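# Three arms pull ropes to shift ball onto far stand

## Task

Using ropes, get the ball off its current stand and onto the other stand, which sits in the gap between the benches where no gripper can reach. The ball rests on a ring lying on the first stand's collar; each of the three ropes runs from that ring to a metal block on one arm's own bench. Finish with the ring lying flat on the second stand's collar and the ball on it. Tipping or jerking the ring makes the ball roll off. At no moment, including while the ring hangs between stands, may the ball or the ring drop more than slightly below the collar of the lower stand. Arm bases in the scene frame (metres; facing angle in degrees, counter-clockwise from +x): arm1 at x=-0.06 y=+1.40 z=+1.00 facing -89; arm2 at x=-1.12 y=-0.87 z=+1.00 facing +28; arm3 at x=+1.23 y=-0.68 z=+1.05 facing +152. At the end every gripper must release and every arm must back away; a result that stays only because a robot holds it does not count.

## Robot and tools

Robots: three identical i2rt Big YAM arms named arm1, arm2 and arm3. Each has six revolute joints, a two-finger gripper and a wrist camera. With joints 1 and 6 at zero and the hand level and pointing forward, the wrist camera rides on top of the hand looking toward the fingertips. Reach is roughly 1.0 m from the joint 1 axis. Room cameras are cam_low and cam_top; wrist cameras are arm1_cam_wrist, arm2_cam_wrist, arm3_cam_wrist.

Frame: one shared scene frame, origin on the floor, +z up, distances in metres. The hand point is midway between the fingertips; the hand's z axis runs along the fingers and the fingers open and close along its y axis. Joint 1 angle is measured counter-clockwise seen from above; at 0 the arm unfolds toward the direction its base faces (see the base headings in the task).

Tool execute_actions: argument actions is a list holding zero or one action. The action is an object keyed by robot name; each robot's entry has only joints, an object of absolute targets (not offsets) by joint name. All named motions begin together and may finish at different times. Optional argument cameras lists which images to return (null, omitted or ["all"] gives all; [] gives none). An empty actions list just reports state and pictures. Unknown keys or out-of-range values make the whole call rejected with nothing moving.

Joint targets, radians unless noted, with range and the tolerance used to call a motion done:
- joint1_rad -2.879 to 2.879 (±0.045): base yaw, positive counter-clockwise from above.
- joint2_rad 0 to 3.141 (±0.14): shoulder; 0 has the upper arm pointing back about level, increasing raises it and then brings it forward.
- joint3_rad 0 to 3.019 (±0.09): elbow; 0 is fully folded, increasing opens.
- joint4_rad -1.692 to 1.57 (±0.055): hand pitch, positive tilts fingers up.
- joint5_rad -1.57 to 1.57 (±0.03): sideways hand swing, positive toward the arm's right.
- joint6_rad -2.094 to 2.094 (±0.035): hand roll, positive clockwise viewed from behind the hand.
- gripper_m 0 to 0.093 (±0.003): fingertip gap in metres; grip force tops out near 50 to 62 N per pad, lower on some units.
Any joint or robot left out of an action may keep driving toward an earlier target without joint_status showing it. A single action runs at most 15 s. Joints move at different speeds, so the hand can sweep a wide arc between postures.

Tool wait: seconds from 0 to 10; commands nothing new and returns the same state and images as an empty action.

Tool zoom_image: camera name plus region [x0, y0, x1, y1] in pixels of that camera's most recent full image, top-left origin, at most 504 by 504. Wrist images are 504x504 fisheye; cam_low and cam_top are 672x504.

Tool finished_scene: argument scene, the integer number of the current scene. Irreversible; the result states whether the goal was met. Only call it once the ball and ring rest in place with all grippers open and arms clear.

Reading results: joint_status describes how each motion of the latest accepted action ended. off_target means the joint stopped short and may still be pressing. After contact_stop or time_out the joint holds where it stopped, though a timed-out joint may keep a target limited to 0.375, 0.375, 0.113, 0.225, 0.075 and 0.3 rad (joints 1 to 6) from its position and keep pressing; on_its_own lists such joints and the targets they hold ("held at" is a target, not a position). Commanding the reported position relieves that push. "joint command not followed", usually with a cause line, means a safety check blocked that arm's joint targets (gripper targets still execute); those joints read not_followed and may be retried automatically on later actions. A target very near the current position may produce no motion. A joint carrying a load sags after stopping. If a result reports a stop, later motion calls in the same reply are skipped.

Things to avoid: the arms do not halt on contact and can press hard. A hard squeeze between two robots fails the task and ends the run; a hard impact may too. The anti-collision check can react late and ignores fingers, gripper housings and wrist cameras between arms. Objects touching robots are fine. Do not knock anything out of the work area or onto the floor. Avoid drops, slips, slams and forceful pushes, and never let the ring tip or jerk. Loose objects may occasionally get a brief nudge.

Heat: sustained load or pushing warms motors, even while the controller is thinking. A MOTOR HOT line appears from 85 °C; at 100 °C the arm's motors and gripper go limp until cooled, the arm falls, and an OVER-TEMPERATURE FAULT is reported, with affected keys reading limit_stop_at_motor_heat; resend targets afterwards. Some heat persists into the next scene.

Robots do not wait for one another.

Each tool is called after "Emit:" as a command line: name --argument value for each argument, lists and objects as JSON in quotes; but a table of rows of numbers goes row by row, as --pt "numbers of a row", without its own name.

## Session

Emit:
execute_actions --actions '[]'

Scene clock: 0.00 s.
arm1.joint_positions: joint1_rad=+0.880 joint2_rad=+0.390 joint3_rad=+1.676 joint4_rad=-1.413 joint5_rad=+0.144 joint6_rad=-0.105 gripper_m=+0.094
arm1.joint_status: not commanded
arm1.hand: x=-0.0493 y=+1.3470 z=+1.6687 quat_wxyz=(-0.593, -0.261, -0.702, +0.295) (m; scene frame)
arm2.joint_positions: joint1_rad=-0.572 joint2_rad=+0.408 joint3_rad=+1.404 joint4_rad=-1.181 joint5_rad=-0.079 joint6_rad=+0.219 gripper_m=+0.095
arm2.joint_status: not commanded
arm2.hand: x=-0.9645 y=-0.8684 z=+1.6177 quat_wxyz=(-0.634, -0.093, -0.765, -0.070) (m; scene frame)
arm3.joint_positions: joint1_rad=+0.471 joint2_rad=+0.355 joint3_rad=+1.347 joint4_rad=-1.295 joint5_rad=-0.147 joint6_rad=-0.590 gripper_m=+0.094
arm3.joint_status: not commanded
arm3.hand: x=+1.1034 y=-0.6924 z=+1.6270 quat_wxyz=(-0.120, +0.756, +0.263, -0.587) (m; scene frame)
pictures: arm1_cam_wrist, arm2_cam_wrist, arm3_cam_wrist, cam_low, cam_top
Images, in order (width x height): arm1_cam_wrist 504x504, arm2_cam_wrist 504x504, arm3_cam_wrist 504x504, cam_low 672x504, cam_top 672x504.

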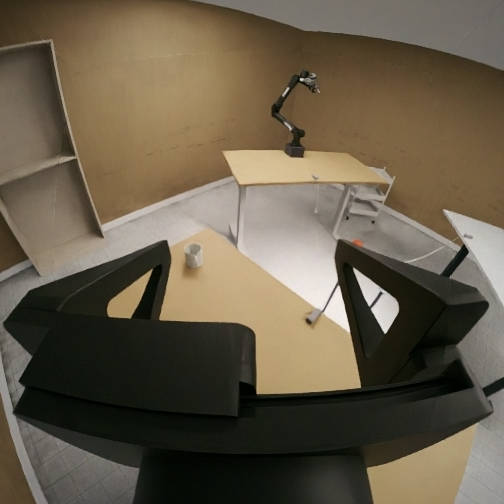

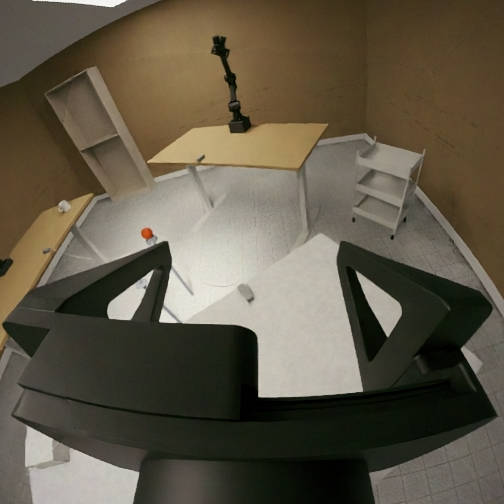

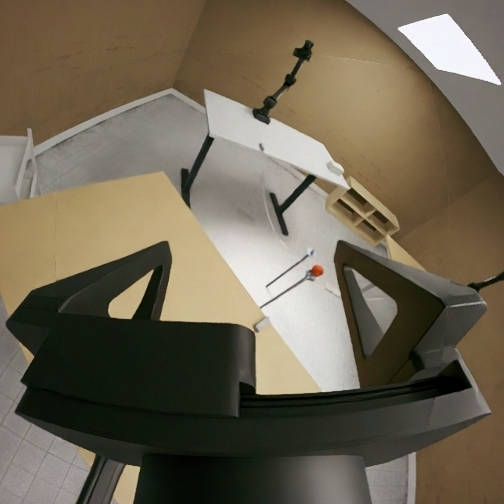

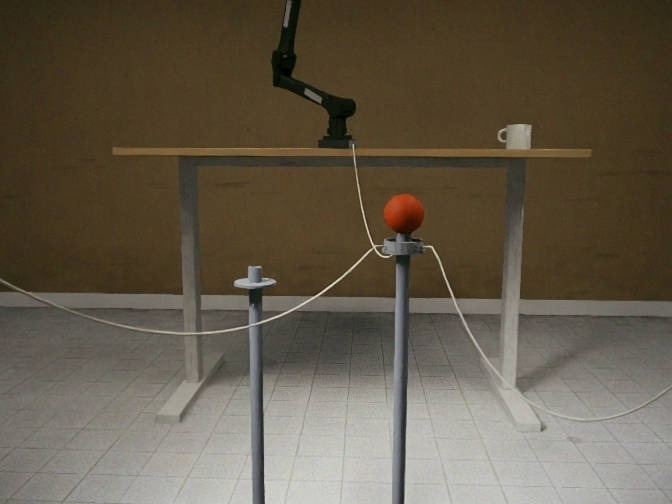

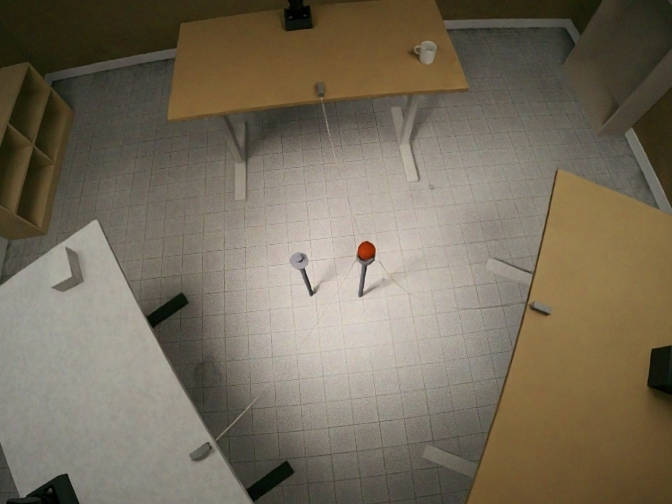

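Emit:
zoom_image --camera "cam_top" --region '[280, 225, 390, 315]'

Emit:
zoom_image --camera "cam_low" --region '[220, 180, 460, 340]'

Emit:
zoom_image --camera "cam_top" --region '[290, 65, 350, 125]'

Emit:
zoom_image --camera "cam_top" --region '[175, 420, 235, 480]'

Emit:
zoom_image --camera "cam_top" --region '[510, 280, 570, 340]'

Region (280, 225, 390, 315) of cam_top's 672x504 image, scaled by 4.582, with more detail than that image has; it fills the top 412 rows of this view, and the rest is white.

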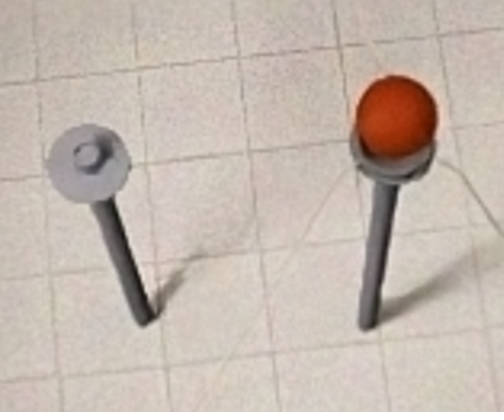

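Region (220, 180, 460, 340) of cam_low's 672x504 image, scaled by 2.100, with more detail than that image has.

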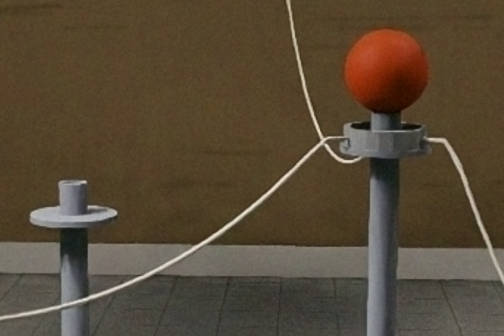

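Region (290, 65, 350, 125) of cam_top's 672x504 image, scaled by 8.400, with more detail than that image has.

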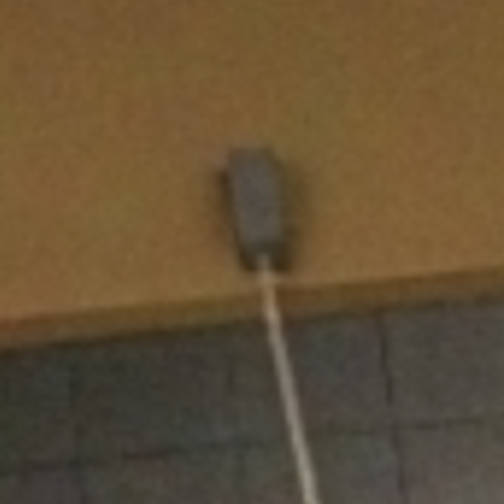

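Region (175, 420, 235, 480) of cam_top's 672x504 image, scaled by 8.400, with more detail than that image has.

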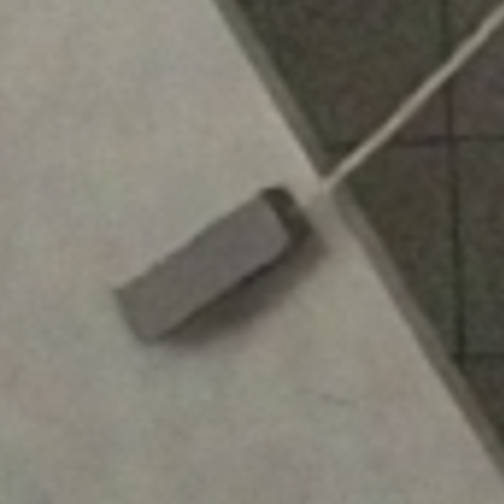

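Region (510, 280, 570, 340) of cam_top's 672x504 image, scaled by 8.400, with more detail than that image has.

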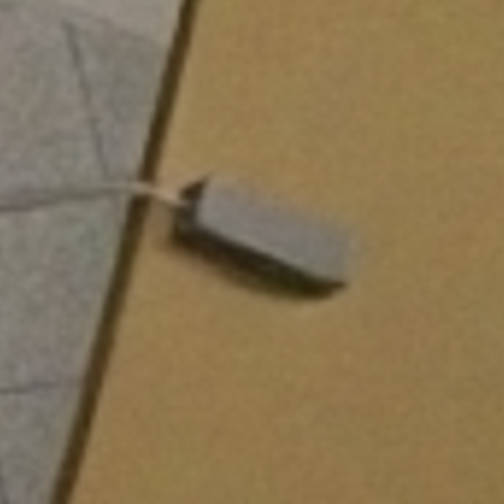

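Emit:
zoom_image --camera "cam_low" --region '[340, 130, 450, 270]'

Emit:
zoom_image --camera "cam_low" --region '[420, 240, 672, 440]'

Emit:
zoom_image --camera "cam_low" --region '[365, 185, 445, 265]'

Emit:
zoom_image --camera "cam_low" --region '[215, 245, 295, 325]'

Region (340, 130, 450, 270) of cam_low's 672x504 image, scaled by 3.600, with more detail than that image has; it fills the left 396 columns of this view, and the rest is white.

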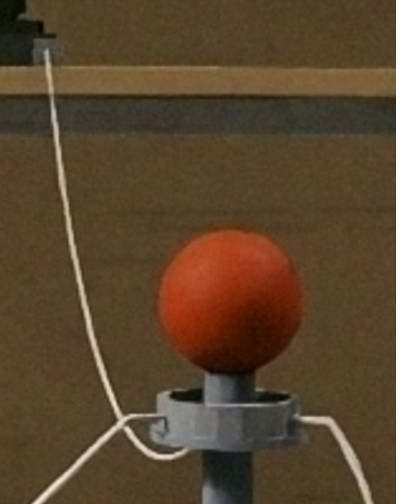

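Region (420, 240, 672, 440) of cam_low's 672x504 image, scaled by 2.000, with more detail than that image has; it fills the top 400 rows of this view, and the rest is white.

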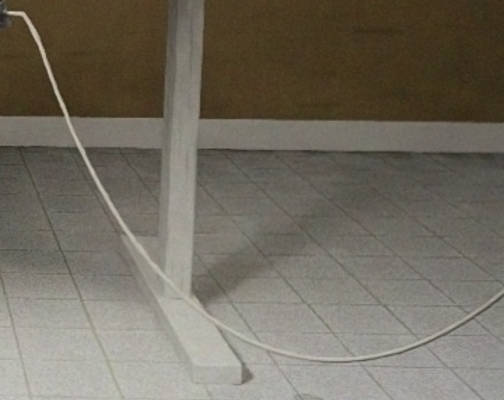

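Region (365, 185, 445, 265) of cam_low's 672x504 image, scaled by 6.300, with more detail than that image has.

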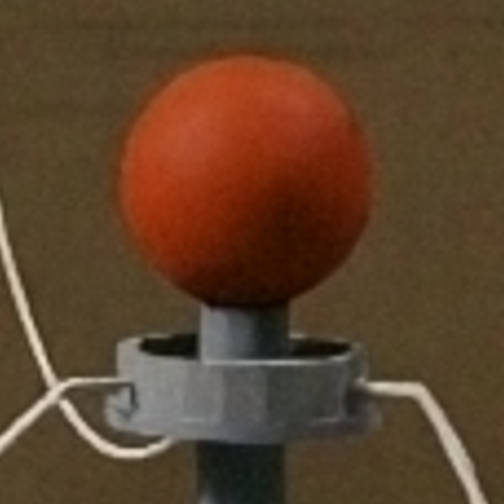

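Region (215, 245, 295, 325) of cam_low's 672x504 image, scaled by 6.300, with more detail than that image has.

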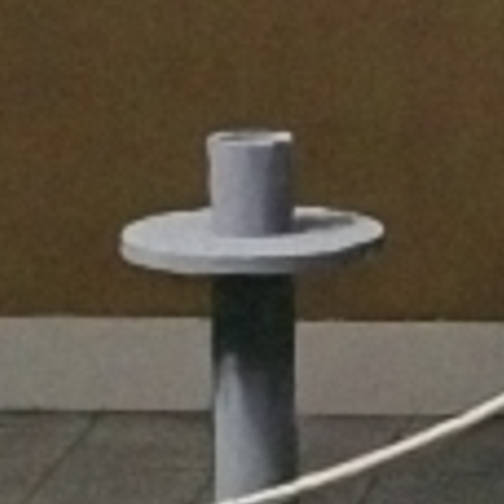

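Emit:
execute_actions --actions '[{"arm1":{"joints":{"joint1_rad":0.093,"joint2_rad":1.94,"joint3_rad":1.42,"joint4_rad":-0.925,"joint5_rad":-0.003,"joint6_rad":0.107,"gripper_m":0.06}},"arm2":{"joints":{"joint1_rad":-0.225,"joint2_rad":1.998,"joint3_rad":1.54,"joint4_rad":-0.995,"joint5_rad":0.003,"joint6_rad":-0.247,"gripper_m":0.06}},"arm3":{"joints":{"joint1_rad":-0.138,"joint2_rad":2.05,"joint3_rad":1.435,"joint4_rad":-0.84,"joint5_rad":0.004,"joint6_rad":-0.128,"gripper_m":0.06}}}]'

Scene clock: 122.13 s.
arm1.joint_positions: joint1_rad=+0.087 joint2_rad=+1.954 joint3_rad=+1.409 joint4_rad=-0.939 joint5_rad=-0.004 joint6_rad=+0.099 gripper_m=+0.060
arm1.joint_status: all done
arm1.hand: x=-0.0009 y=+0.8305 z=+1.0054 quat_wxyz=(-0.037, -0.705, -0.708, +0.017) (m; scene frame)
arm2.joint_positions: joint1_rad=-0.229 joint2_rad=+1.995 joint3_rad=+1.541 joint4_rad=-0.993 joint5_rad=+0.000 joint6_rad=-0.240 gripper_m=+0.060
arm2.joint_status: all done
arm2.hand: x=-0.5233 y=-0.7165 z=+1.0336 quat_wxyz=(-0.060, +0.243, -0.968, +0.001) (m; scene frame)
arm3.joint_positions: joint1_rad=-0.135 joint2_rad=+2.054 joint3_rad=+1.422 joint4_rad=-0.847 joint5_rad=+0.003 joint6_rad=-0.137 gripper_m=+0.060
arm3.joint_status: all done
arm3.hand: x=+0.7528 y=-0.3294 z=+1.0188 quat_wxyz=(-0.012, +0.969, -0.244, -0.047) (m; scene frame)
pictures: arm1_cam_wrist, arm2_cam_wrist, arm3_cam_wrist, cam_low, cam_top
Images, in order (width x height): arm1_cam_wrist 504x504, arm2_cam_wrist 504x504, arm3_cam_wrist 504x504, cam_low 672x504, cam_top 672x504.

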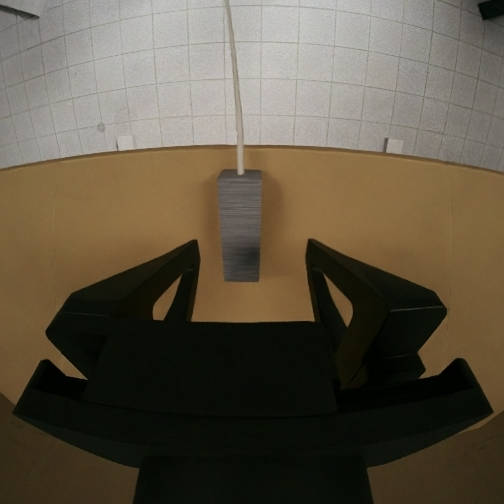

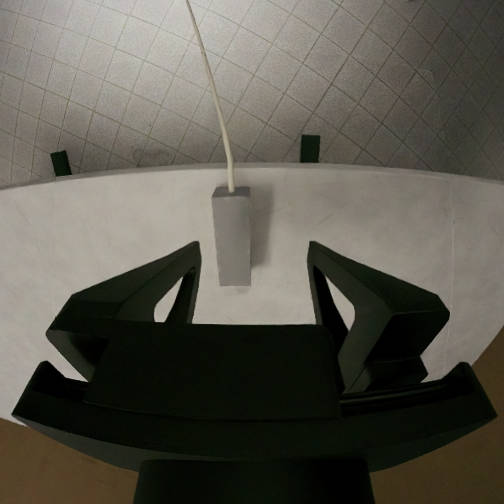

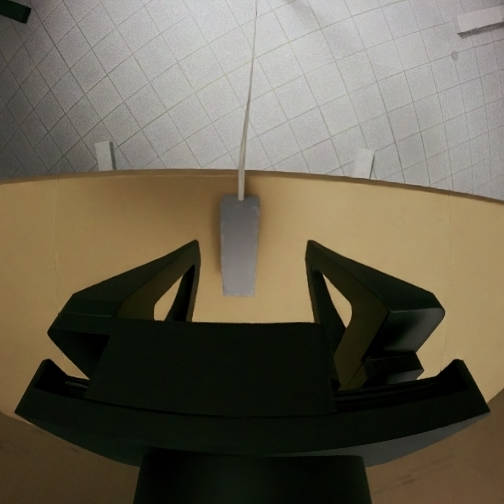

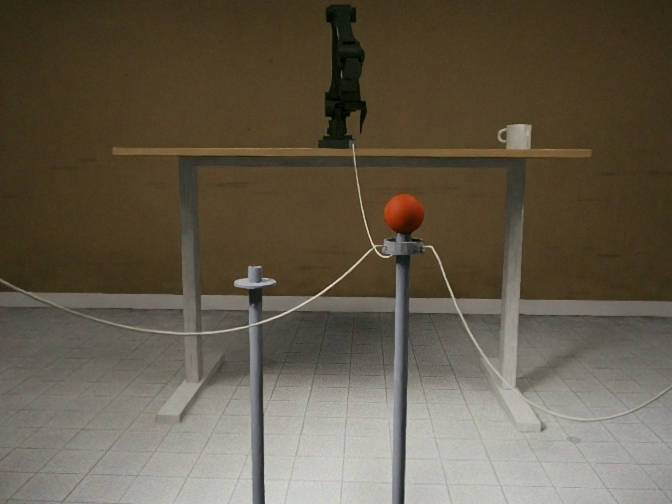

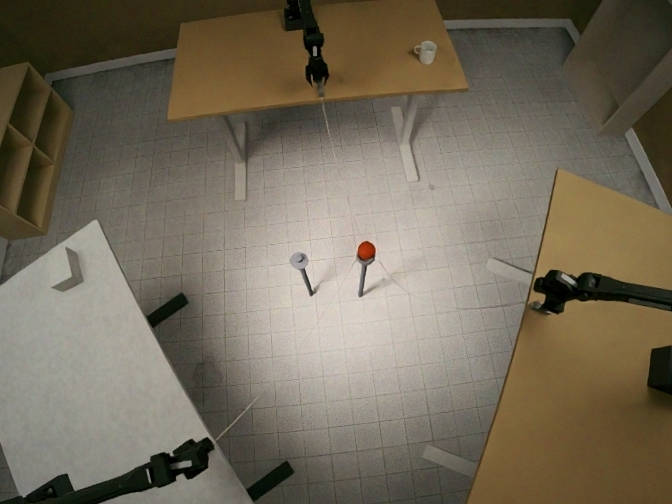

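Emit:
execute_actions --actions '[]'

Scene clock: 157.97 s.
arm1.joint_positions: joint1_rad=+0.087 joint2_rad=+1.954 joint3_rad=+1.409 joint4_rad=-0.939 joint5_rad=-0.004 joint6_rad=+0.099 gripper_m=+0.060
arm1.joint_status: all done
arm1.hand: x=-0.0009 y=+0.8305 z=+1.0054 quat_wxyz=(-0.037, -0.705, -0.708, +0.017) (m; scene frame)
arm2.joint_positions: joint1_rad=-0.229 joint2_rad=+1.995 joint3_rad=+1.541 joint4_rad=-0.993 joint5_rad=+0.000 joint6_rad=-0.240 gripper_m=+0.060
arm2.joint_status: all done
arm2.hand: x=-0.5233 y=-0.7165 z=+1.0336 quat_wxyz=(-0.060, +0.243, -0.968, +0.001) (m; scene frame)
arm3.joint_positions: joint1_rad=-0.135 joint2_rad=+2.054 joint3_rad=+1.422 joint4_rad=-0.847 joint5_rad=+0.003 joint6_rad=-0.137 gripper_m=+0.060
arm3.joint_status: all done
arm3.hand: x=+0.7528 y=-0.3294 z=+1.0188 quat_wxyz=(-0.012, +0.969, -0.244, -0.047) (m; scene frame)
pictures: arm1_cam_wrist, arm2_cam_wrist, arm3_cam_wrist, cam_low, cam_top
Images, in order (width x height): arm1_cam_wrist 504x504, arm2_cam_wrist 504x504, arm3_cam_wrist 504x504, cam_low 672x504, cam_top 672x504.

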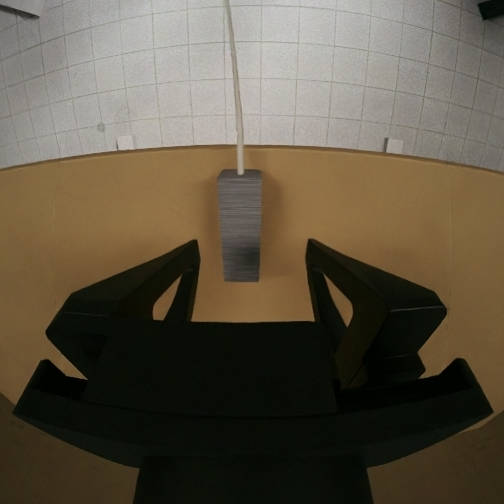

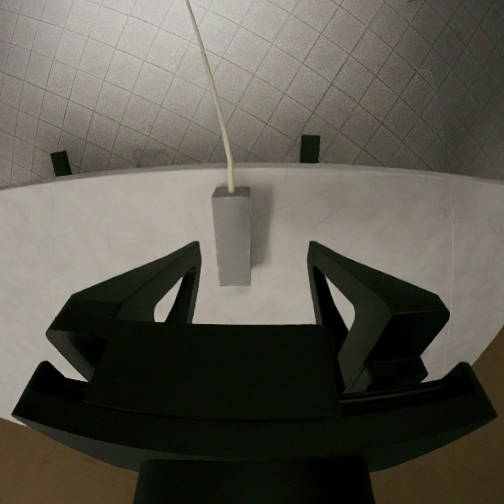

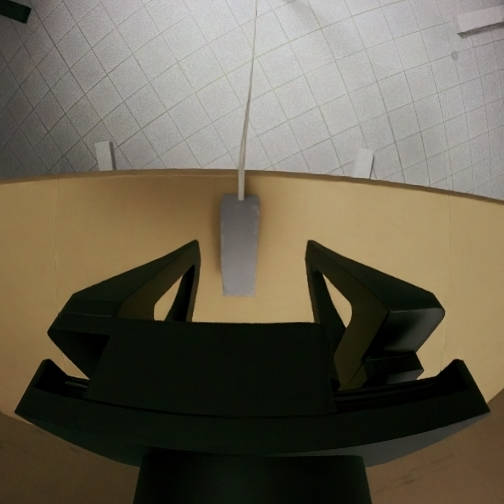

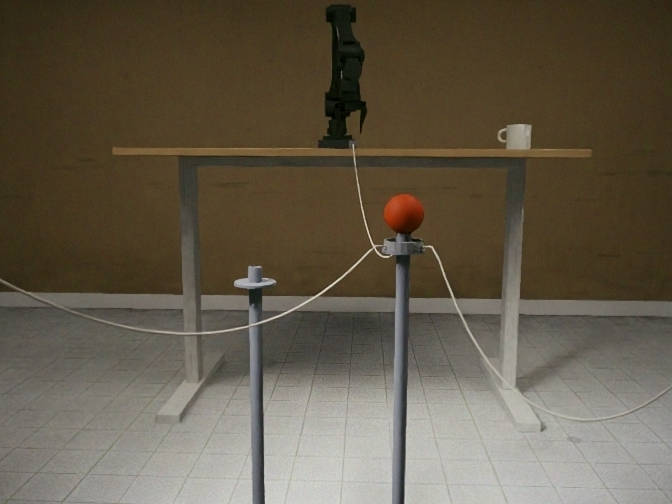

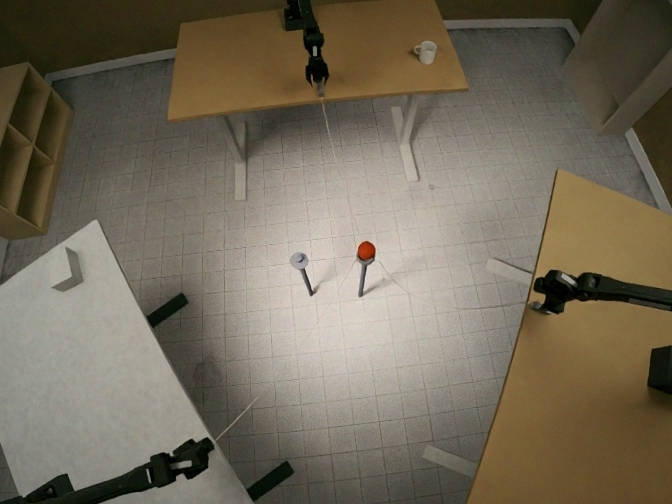

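Emit:
execute_actions --actions '[{"arm1":{"joints":{"joint1_rad":0.107,"joint2_rad":2.002,"joint3_rad":1.411,"joint4_rad":-0.955,"joint6_rad":0.118}},"arm2":{"joints":{"joint1_rad":-0.2,"joint2_rad":2.057,"joint3_rad":1.492,"joint4_rad":-1.017,"joint6_rad":-0.206}},"arm3":{"joints":{"joint1_rad":-0.113,"joint2_rad":2.116,"joint3_rad":1.405,"joint4_rad":-0.86,"joint6_rad":-0.116}}}]' --cameras '["arm1_cam_wrist","arm2_cam_wrist","arm3_cam_wrist"]'

Scene clock: 182.57 s.
arm1.joint_positions: joint1_rad=+0.092 joint2_rad=+2.003 joint3_rad=+1.409 joint4_rad=-0.942 joint5_rad=-0.004 joint6_rad=+0.109 gripper_m=+0.060
arm1.joint_status: all done
arm1.hand: x=+0.0016 y=+0.8380 z=+0.9787 quat_wxyz=(-0.017, -0.707, -0.707, +0.001) (m; scene frame)
arm2.joint_positions: joint1_rad=-0.200 joint2_rad=+2.052 joint3_rad=+1.499 joint4_rad=-1.010 joint5_rad=+0.000 joint6_rad=-0.213 gripper_m=+0.060
arm2.joint_status: all done
arm2.hand: x=-0.5554 y=-0.7076 z=+0.9864 quat_wxyz=(-0.002, +0.245, -0.970, +0.001) (m; scene frame)
arm3.joint_positions: joint1_rad=-0.124 joint2_rad=+2.112 joint3_rad=+1.398 joint4_rad=-0.852 joint5_rad=+0.003 joint6_rad=-0.125 gripper_m=+0.060
arm3.joint_status: all done
arm3.hand: x=+0.7677 y=-0.3487 z=+0.9794 quat_wxyz=(+0.004, +0.970, -0.244, -0.007) (m; scene frame)
pictures: arm1_cam_wrist, arm2_cam_wrist, arm3_cam_wrist
Images, in order (width x height): arm1_cam_wrist 504x504, arm2_cam_wrist 504x504, arm3_cam_wrist 504x504.

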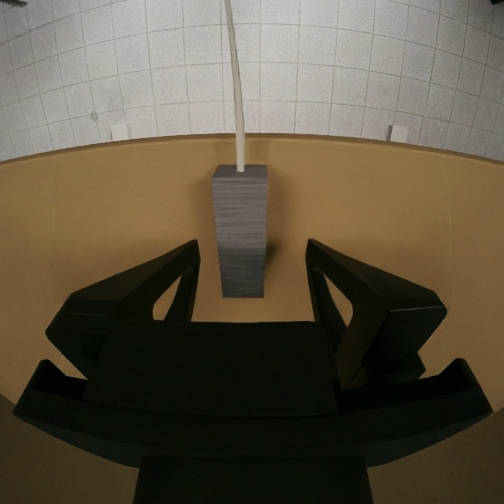

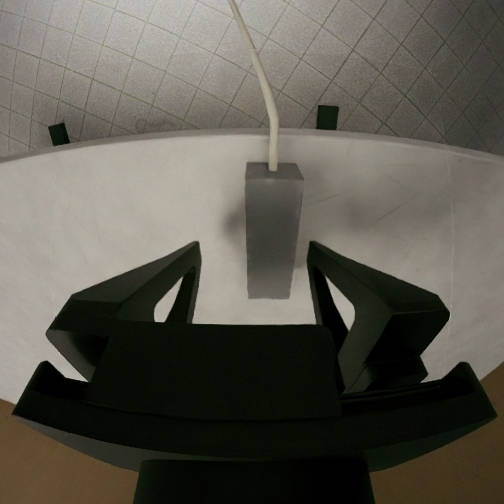

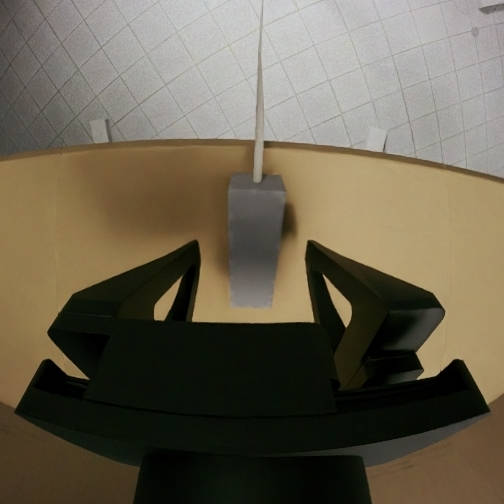

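Emit:
execute_actions --actions '[{"arm1":{"joints":{"joint1_rad":0.117,"joint2_rad":2.024,"joint4_rad":-0.94}},"arm2":{"joints":{"joint1_rad":-0.221,"joint2_rad":2.07,"joint6_rad":-0.226}},"arm3":{"joints":{"joint2_rad":2.13}}}]' --cameras '["arm1_cam_wrist","arm2_cam_wrist","arm3_cam_wrist"]'

Scene clock: 201.77 s.
arm1.joint_positions: joint1_rad=+0.105 joint2_rad=+2.015 joint3_rad=+1.409 joint4_rad=-0.942 joint5_rad=-0.004 joint6_rad=+0.109 gripper_m=+0.060
arm1.joint_status: all done
arm1.hand: x=+0.0083 y=+0.8407 z=+0.9720 quat_wxyz=(-0.012, -0.703, -0.711, -0.003) (m; scene frame)
arm2.joint_positions: joint1_rad=-0.218 joint2_rad=+2.052 joint3_rad=+1.499 joint4_rad=-1.010 joint5_rad=+0.000 joint6_rad=-0.219 gripper_m=+0.060
arm2.joint_status: all done
arm2.hand: x=-0.5526 y=-0.7175 z=+0.9864 quat_wxyz=(-0.002, +0.239, -0.971, +0.001) (m; scene frame)
arm3.joint_positions: joint1_rad=-0.124 joint2_rad=+2.112 joint3_rad=+1.398 joint4_rad=-0.852 joint5_rad=+0.003 joint6_rad=-0.125 gripper_m=+0.060
arm3.joint_status: all done
arm3.hand: x=+0.7677 y=-0.3487 z=+0.9794 quat_wxyz=(+0.004, +0.970, -0.244, -0.007) (m; scene frame)
pictures: arm1_cam_wrist, arm2_cam_wrist, arm3_cam_wrist
Images, in order (width x height): arm1_cam_wrist 504x504, arm2_cam_wrist 504x504, arm3_cam_wrist 504x504.

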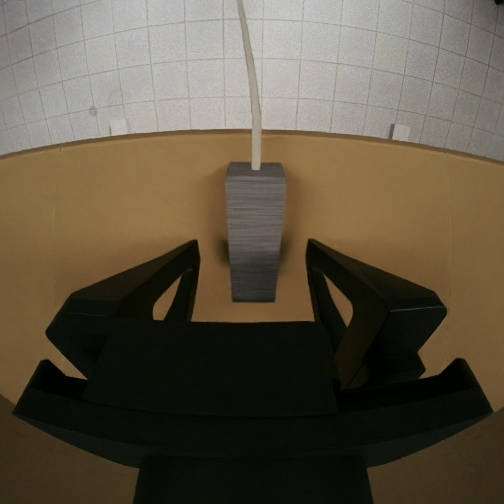

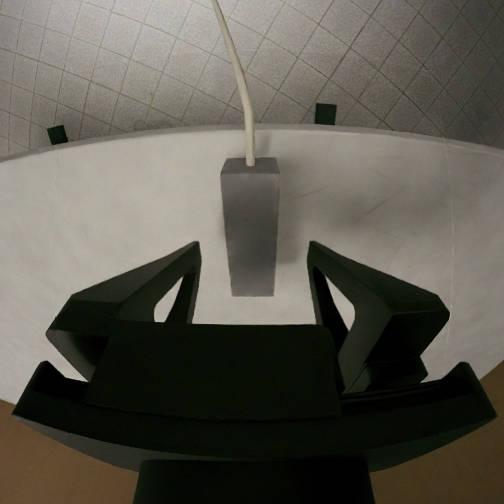

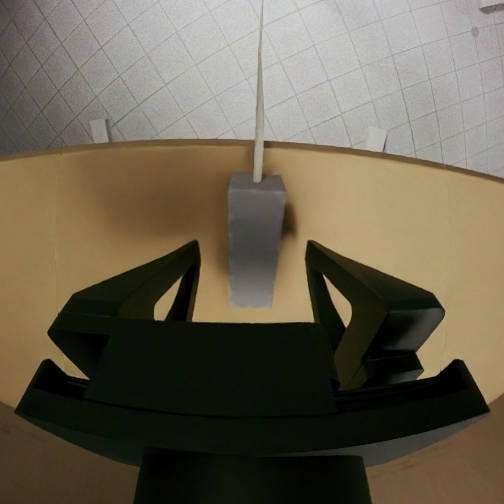

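Emit:
execute_actions --actions '[{"arm1":{"joints":{"joint2_rad":2.035}},"arm2":{"joints":{"joint2_rad":2.079}},"arm3":{"joints":{"joint2_rad":2.138}}}]' --cameras '[]'

Scene clock: 211.93 s.
arm1.joint_positions: joint1_rad=+0.105 joint2_rad=+2.026 joint3_rad=+1.409 joint4_rad=-0.942 joint5_rad=-0.004 joint6_rad=+0.109 gripper_m=+0.060
arm1.joint_status: all done
arm1.hand: x=+0.0082 y=+0.8424 z=+0.9664 quat_wxyz=(-0.008, -0.703, -0.711, -0.006) (m; scene frame)
arm2.joint_positions: joint1_rad=-0.218 joint2_rad=+2.056 joint3_rad=+1.499 joint4_rad=-1.010 joint5_rad=+0.000 joint6_rad=-0.219 gripper_m=+0.060
arm2.joint_status: all done
arm2.hand: x=-0.5533 y=-0.7177 z=+0.9838 quat_wxyz=(+0.000, +0.239, -0.971, +0.001) (m; scene frame)
arm3.joint_positions: joint1_rad=-0.124 joint2_rad=+2.120 joint3_rad=+1.398 joint4_rad=-0.852 joint5_rad=+0.003 joint6_rad=-0.125 gripper_m=+0.060
arm3.joint_status: all done
arm3.hand: x=+0.7690 y=-0.3497 z=+0.9751 quat_wxyz=(+0.006, +0.970, -0.244, -0.003) (m; scene frame)
pictures: none
No camera images: the call's "cameras" was empty. Leave "cameras" out to get every camera's image.

Emit:
execute_actions --actions '[{"arm1":{"joints":{"gripper_m":0.016}},"arm2":{"joints":{"joint2_rad":2.089,"gripper_m":0.016}},"arm3":{"joints":{"joint2_rad":2.146,"gripper_m":0.016}}}]' --cameras '["arm1_cam_wrist","arm2_cam_wrist","arm3_cam_wrist"]'

Scene clock: 218.63 s.
arm1.joint_positions: joint1_rad=+0.105 joint2_rad=+2.026 joint3_rad=+1.409 joint4_rad=-0.942 joint5_rad=-0.003 joint6_rad=+0.110 gripper_m=+0.025
arm1.joint_status: gripper_m off_target (ended at +0.025, target +0.016)
arm1.hand: x=+0.0081 y=+0.8423 z=+0.9664 quat_wxyz=(-0.008, -0.703, -0.711, -0.006) (m; scene frame)
arm2.joint_positions: joint1_rad=-0.218 joint2_rad=+2.062 joint3_rad=+1.499 joint4_rad=-1.011 joint5_rad=+0.001 joint6_rad=-0.219 gripper_m=+0.025
arm2.joint_status: gripper_m off_target (ended at +0.025, target +0.016); the others done
arm2.hand: x=-0.5542 y=-0.7180 z=+0.9804 quat_wxyz=(+0.003, +0.239, -0.971, +0.001) (m; scene frame)
arm3.joint_positions: joint1_rad=-0.124 joint2_rad=+2.124 joint3_rad=+1.398 joint4_rad=-0.853 joint5_rad=+0.003 joint6_rad=-0.124 gripper_m=+0.025
arm3.joint_status: gripper_m off_target (ended at +0.025, target +0.016); the others done
arm3.hand: x=+0.7698 y=-0.3503 z=+0.9726 quat_wxyz=(+0.006, +0.970, -0.245, -0.001) (m; scene frame)
pictures: arm1_cam_wrist, arm2_cam_wrist, arm3_cam_wrist
Images, in order (width x height): arm1_cam_wrist 504x504, arm2_cam_wrist 504x504, arm3_cam_wrist 504x504.

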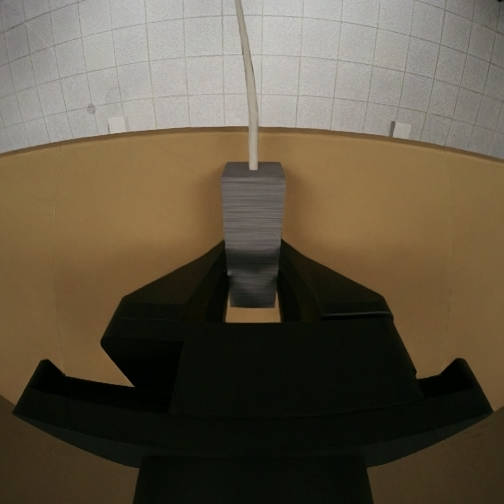

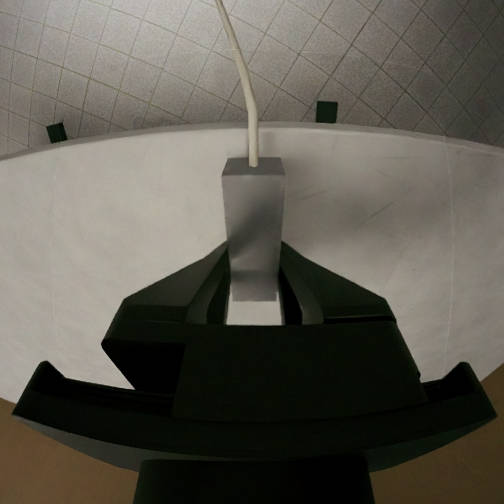

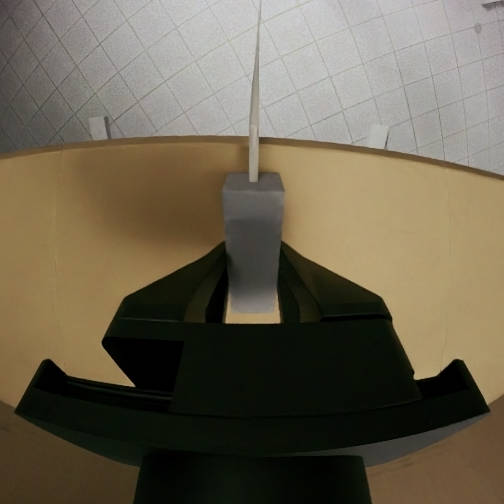

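Emit:
execute_actions --actions '[{"arm1":{"joints":{"joint1_rad":0.14,"joint2_rad":1.80,"joint3_rad":1.575,"joint6_rad":-0.003}},"arm2":{"joints":{"joint1_rad":0.06,"joint2_rad":1.705,"joint3_rad":1.66,"joint6_rad":-0.113}},"arm3":{"joints":{"joint2_rad":1.72}}}]' --cameras '["cam_low","cam_top"]'

Scene clock: 340.33 s.
arm1.joint_positions: joint1_rad=+0.132 joint2_rad=+1.809 joint3_rad=+1.544 joint4_rad=-0.942 joint5_rad=-0.003 joint6_rad=+0.005 gripper_m=+0.025
arm1.joint_status: all done
arm1.hand: x=+0.0307 y=+0.7742 z=+1.1448 quat_wxyz=(-0.141, -0.645, -0.743, +0.109) (m; scene frame)
arm2.joint_positions: joint1_rad=+0.054 joint2_rad=+1.719 joint3_rad=+1.644 joint4_rad=-1.014 joint5_rad=+0.001 joint6_rad=-0.120 gripper_m=+0.025
arm2.joint_status: all done
arm2.hand: x=-0.5657 y=-0.5428 z=+1.2460 quat_wxyz=(-0.232, +0.313, -0.920, -0.048) (m; scene frame)
arm3.joint_positions: joint1_rad=-0.124 joint2_rad=+1.724 joint3_rad=+1.385 joint4_rad=-0.857 joint5_rad=+0.003 joint6_rad=-0.124 gripper_m=+0.025
arm3.joint_status: all done
arm3.hand: x=+0.7444 y=-0.3280 z=+1.1940 quat_wxyz=(-0.063, +0.952, -0.242, -0.178) (m; scene frame)
pictures: cam_low, cam_top
Images, in order (width x height): cam_low 672x504, cam_top 672x504.

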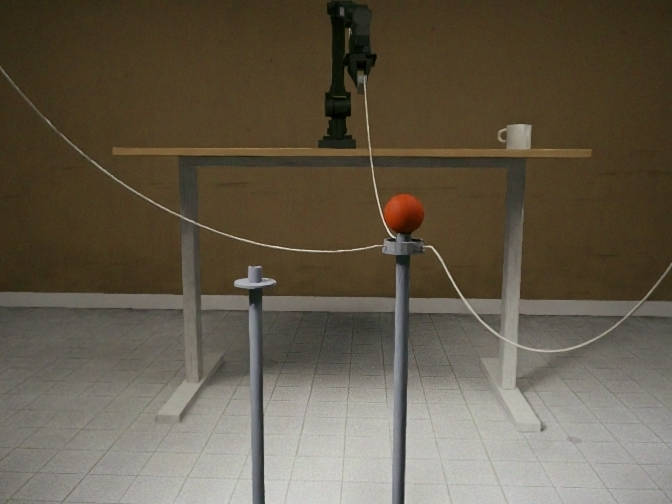

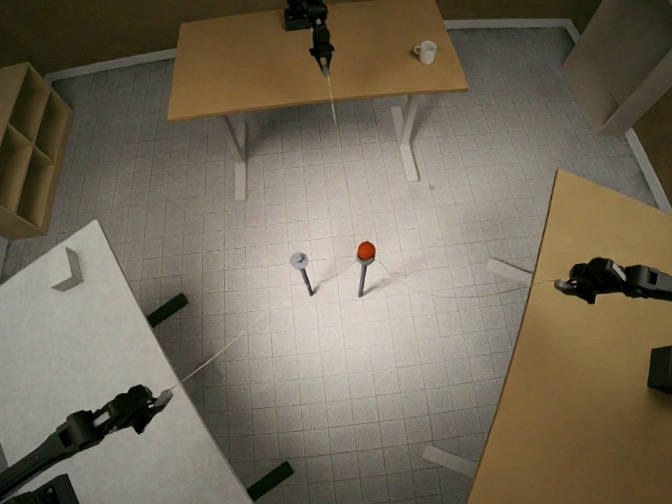

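Emit:
zoom_image --camera "cam_low" --region '[0, 40, 420, 320]'

Region (0, 40, 420, 320) of cam_low's 672x504 image, scaled by 1.200, with more detail than that image has.

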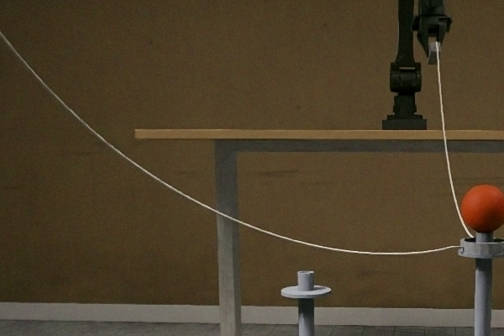

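Emit:
execute_actions --actions '[{"arm1":{"joints":{"joint4_rad":-1.265}},"arm2":{"joints":{"joint4_rad":-1.43}},"arm3":{"joints":{"joint1_rad":-0.5,"joint2_rad":1.33,"joint3_rad":1.02,"joint4_rad":-1.28,"joint6_rad":-0.62}}}]' --cameras '["cam_low","cam_top"]'

Scene clock: 401.97 s.
arm1.joint_positions: joint1_rad=+0.132 joint2_rad=+1.809 joint3_rad=+1.544 joint4_rad=-1.252 joint5_rad=-0.003 joint6_rad=+0.005 gripper_m=+0.025
arm1.joint_status: all done
arm1.hand: x=+0.0201 y=+0.8478 z=+1.1296 quat_wxyz=(-0.024, -0.655, -0.755, +0.008) (m; scene frame)
arm2.joint_positions: joint1_rad=+0.054 joint2_rad=+1.719 joint3_rad=+1.644 joint4_rad=-1.422 joint5_rad=+0.001 joint6_rad=-0.120 gripper_m=+0.025
arm2.joint_status: all done
arm2.hand: x=-0.6481 y=-0.5918 z=+1.2191 quat_wxyz=(-0.035, +0.322, -0.946, -0.006) (m; scene frame)
arm3.joint_positions: joint1_rad=-0.512 joint2_rad=+1.326 joint3_rad=+1.013 joint4_rad=-1.271 joint5_rad=+0.006 joint6_rad=-0.611 gripper_m=+0.025
arm3.joint_status: all done
arm3.hand: x=+1.0410 y=-0.3732 z=+1.2028 quat_wxyz=(+0.009, +0.981, -0.196, +0.001) (m; scene frame)
pictures: cam_low, cam_top
Images, in order (width x height): cam_low 672x504, cam_top 672x504.

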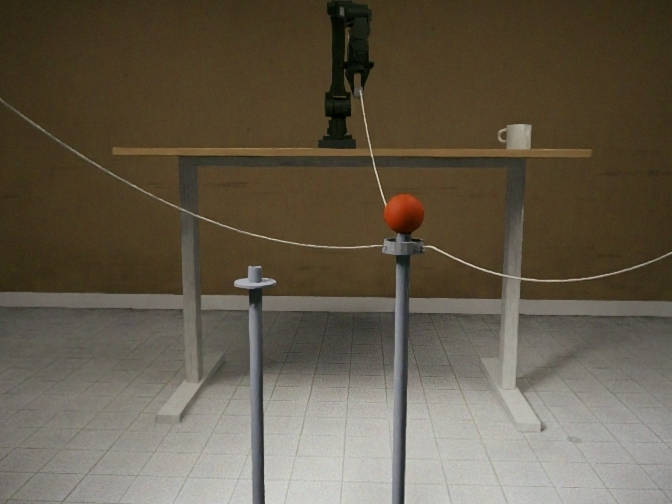

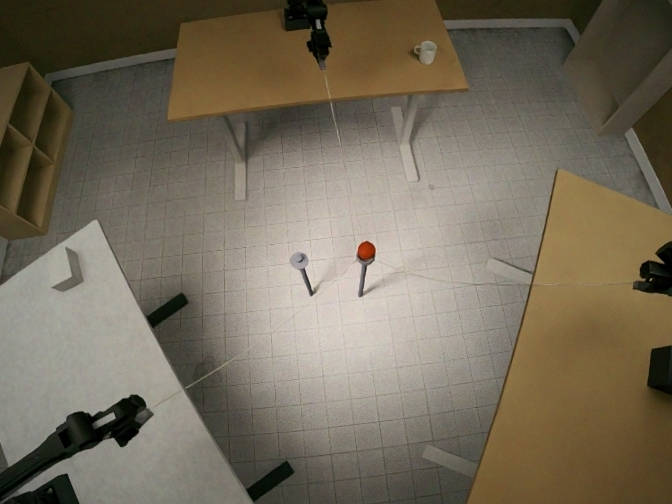

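Emit:
zoom_image --camera "cam_low" --region '[0, 60, 420, 300]'

Emit:
zoom_image --camera "cam_low" --region '[380, 180, 672, 320]'

Emit:
zoom_image --camera "cam_top" --region '[350, 200, 672, 340]'

Region (0, 60, 420, 300) of cam_low's 672x504 image, scaled by 1.200, with more detail than that image has; it fills the top 288 rows of this view, and the rest is white.

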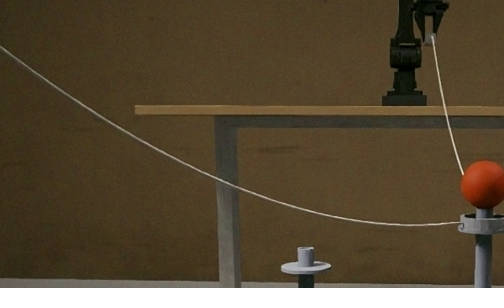

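Region (380, 180, 672, 320) of cam_low's 672x504 image, scaled by 1.726, with more detail than that image has; it fills the top 242 rows of this view, and the rest is white.

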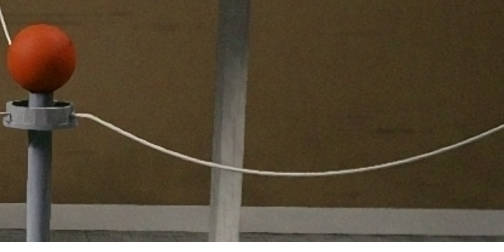

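Region (350, 200, 672, 340) of cam_top's 672x504 image, scaled by 1.565, with more detail than that image has; it fills the top 219 rows of this view, and the rest is white.

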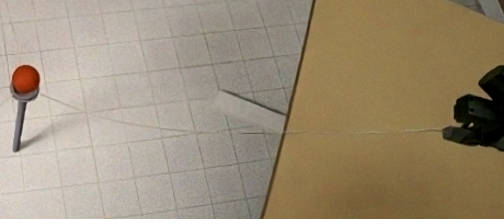

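Emit:
zoom_image --camera "cam_low" --region '[320, 70, 450, 270]'

Region (320, 70, 450, 270) of cam_low's 672x504 image, scaled by 2.520, with more detail than that image has; it fills the left 328 columns of this view, and the rest is white.

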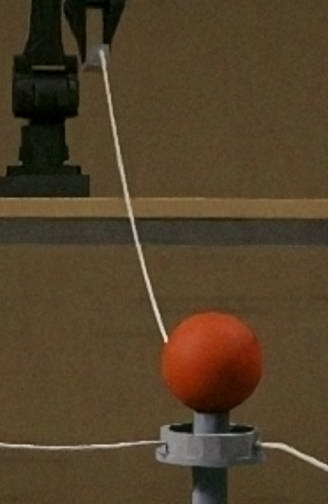

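Emit:
execute_actions --actions '[{"arm2":{"joints":{"joint4_rad":-1.498}},"arm3":{"joints":{"joint1_rad":-0.712,"joint2_rad":1.205,"joint4_rad":-1.39,"joint6_rad":-0.834}}}]' --cameras '["cam_low","cam_top"]'

Emit:
zoom_image --camera "cam_low" --region '[168, 60, 672, 300]'

Emit:
zoom_image --camera "cam_low" --region '[365, 185, 445, 265]'

Scene clock: 505.63 s.
arm1.joint_positions: joint1_rad=+0.132 joint2_rad=+1.809 joint3_rad=+1.544 joint4_rad=-1.252 joint5_rad=-0.003 joint6_rad=+0.005 gripper_m=+0.025
arm1.joint_status: not commanded
arm1.hand: x=+0.0201 y=+0.8478 z=+1.1296 quat_wxyz=(-0.024, -0.655, -0.755, +0.008) (m; scene frame)
arm2.joint_positions: joint1_rad=+0.054 joint2_rad=+1.719 joint3_rad=+1.644 joint4_rad=-1.489 joint5_rad=+0.001 joint6_rad=-0.120 gripper_m=+0.025
arm2.joint_status: all done
arm2.hand: x=-0.6624 y=-0.6002 z=+1.2185 quat_wxyz=(-0.002, +0.322, -0.947, +0.001) (m; scene frame)
arm3.joint_positions: joint1_rad=-0.714 joint2_rad=+1.206 joint3_rad=+1.008 joint4_rad=-1.381 joint5_rad=+0.004 joint6_rad=-0.825 gripper_m=+0.025
arm3.joint_status: all done
arm3.hand: x=+1.1175 y=-0.3724 z=+1.2385 quat_wxyz=(+0.008, +0.982, -0.191, -0.001) (m; scene frame)
pictures: cam_low, cam_top
Images, in order (width x height): cam_low 672x504, cam_top 672x504.

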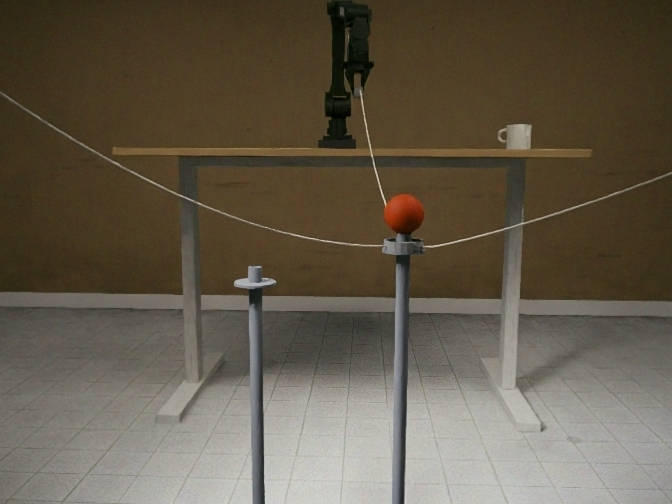

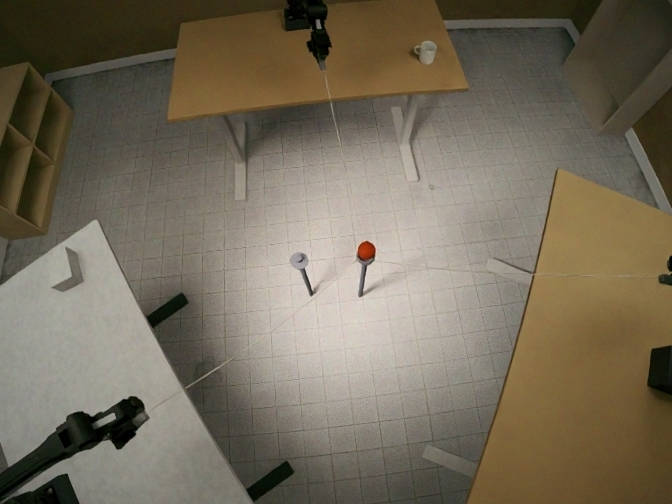

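Region (168, 60, 672, 300) of cam_low's 672x504 image, scaled by 1.000; it fills the top 240 rows of this view, and the rest is white.

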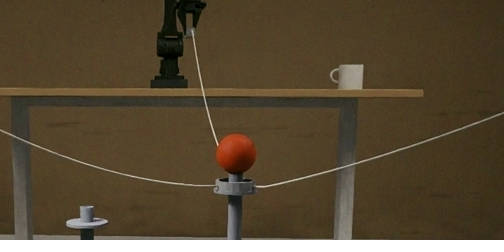

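Region (365, 185, 445, 265) of cam_low's 672x504 image, scaled by 6.300, with more detail than that image has.

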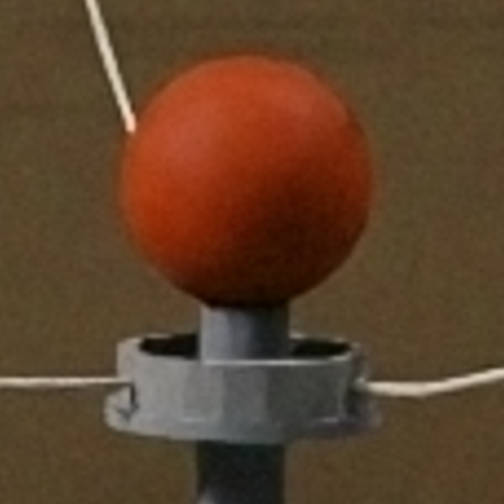

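Emit:
execute_actions --actions '[]' --cameras '["cam_low"]'

Emit:
zoom_image --camera "cam_low" --region '[400, 140, 672, 270]'

Emit:
zoom_image --camera "cam_low" --region '[0, 70, 400, 270]'

Scene clock: 510.53 s.
arm1.joint_positions: joint1_rad=+0.132 joint2_rad=+1.809 joint3_rad=+1.544 joint4_rad=-1.252 joint5_rad=-0.003 joint6_rad=+0.005 gripper_m=+0.025
arm1.joint_status: not commanded
arm1.hand: x=+0.0201 y=+0.8478 z=+1.1296 quat_wxyz=(-0.024, -0.655, -0.755, +0.008) (m; scene frame)
arm2.joint_positions: joint1_rad=+0.054 joint2_rad=+1.719 joint3_rad=+1.644 joint4_rad=-1.489 joint5_rad=+0.001 joint6_rad=-0.120 gripper_m=+0.025
arm2.joint_status: all done
arm2.hand: x=-0.6624 y=-0.6002 z=+1.2185 quat_wxyz=(-0.002, +0.322, -0.947, +0.001) (m; scene frame)
arm3.joint_positions: joint1_rad=-0.714 joint2_rad=+1.206 joint3_rad=+1.008 joint4_rad=-1.381 joint5_rad=+0.004 joint6_rad=-0.825 gripper_m=+0.025
arm3.joint_status: all done
arm3.hand: x=+1.1175 y=-0.3724 z=+1.2385 quat_wxyz=(+0.008, +0.982, -0.190, -0.001) (m; scene frame)
pictures: cam_low
Images, in order (width x height): cam_low 672x504.

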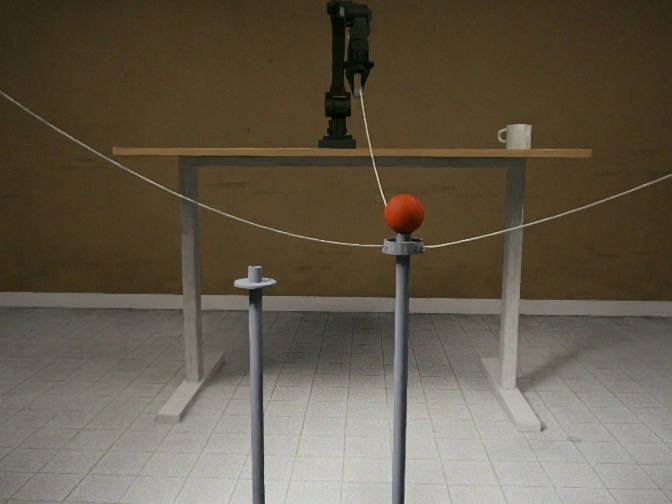

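Region (400, 140, 672, 270) of cam_low's 672x504 image, scaled by 1.853, with more detail than that image has; it fills the top 241 rows of this view, and the rest is white.

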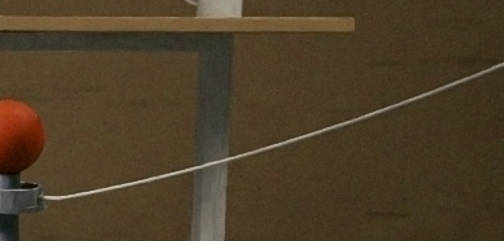

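Region (0, 70, 400, 270) of cam_low's 672x504 image, scaled by 1.260, with more detail than that image has.

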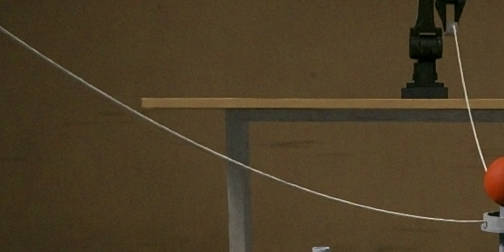

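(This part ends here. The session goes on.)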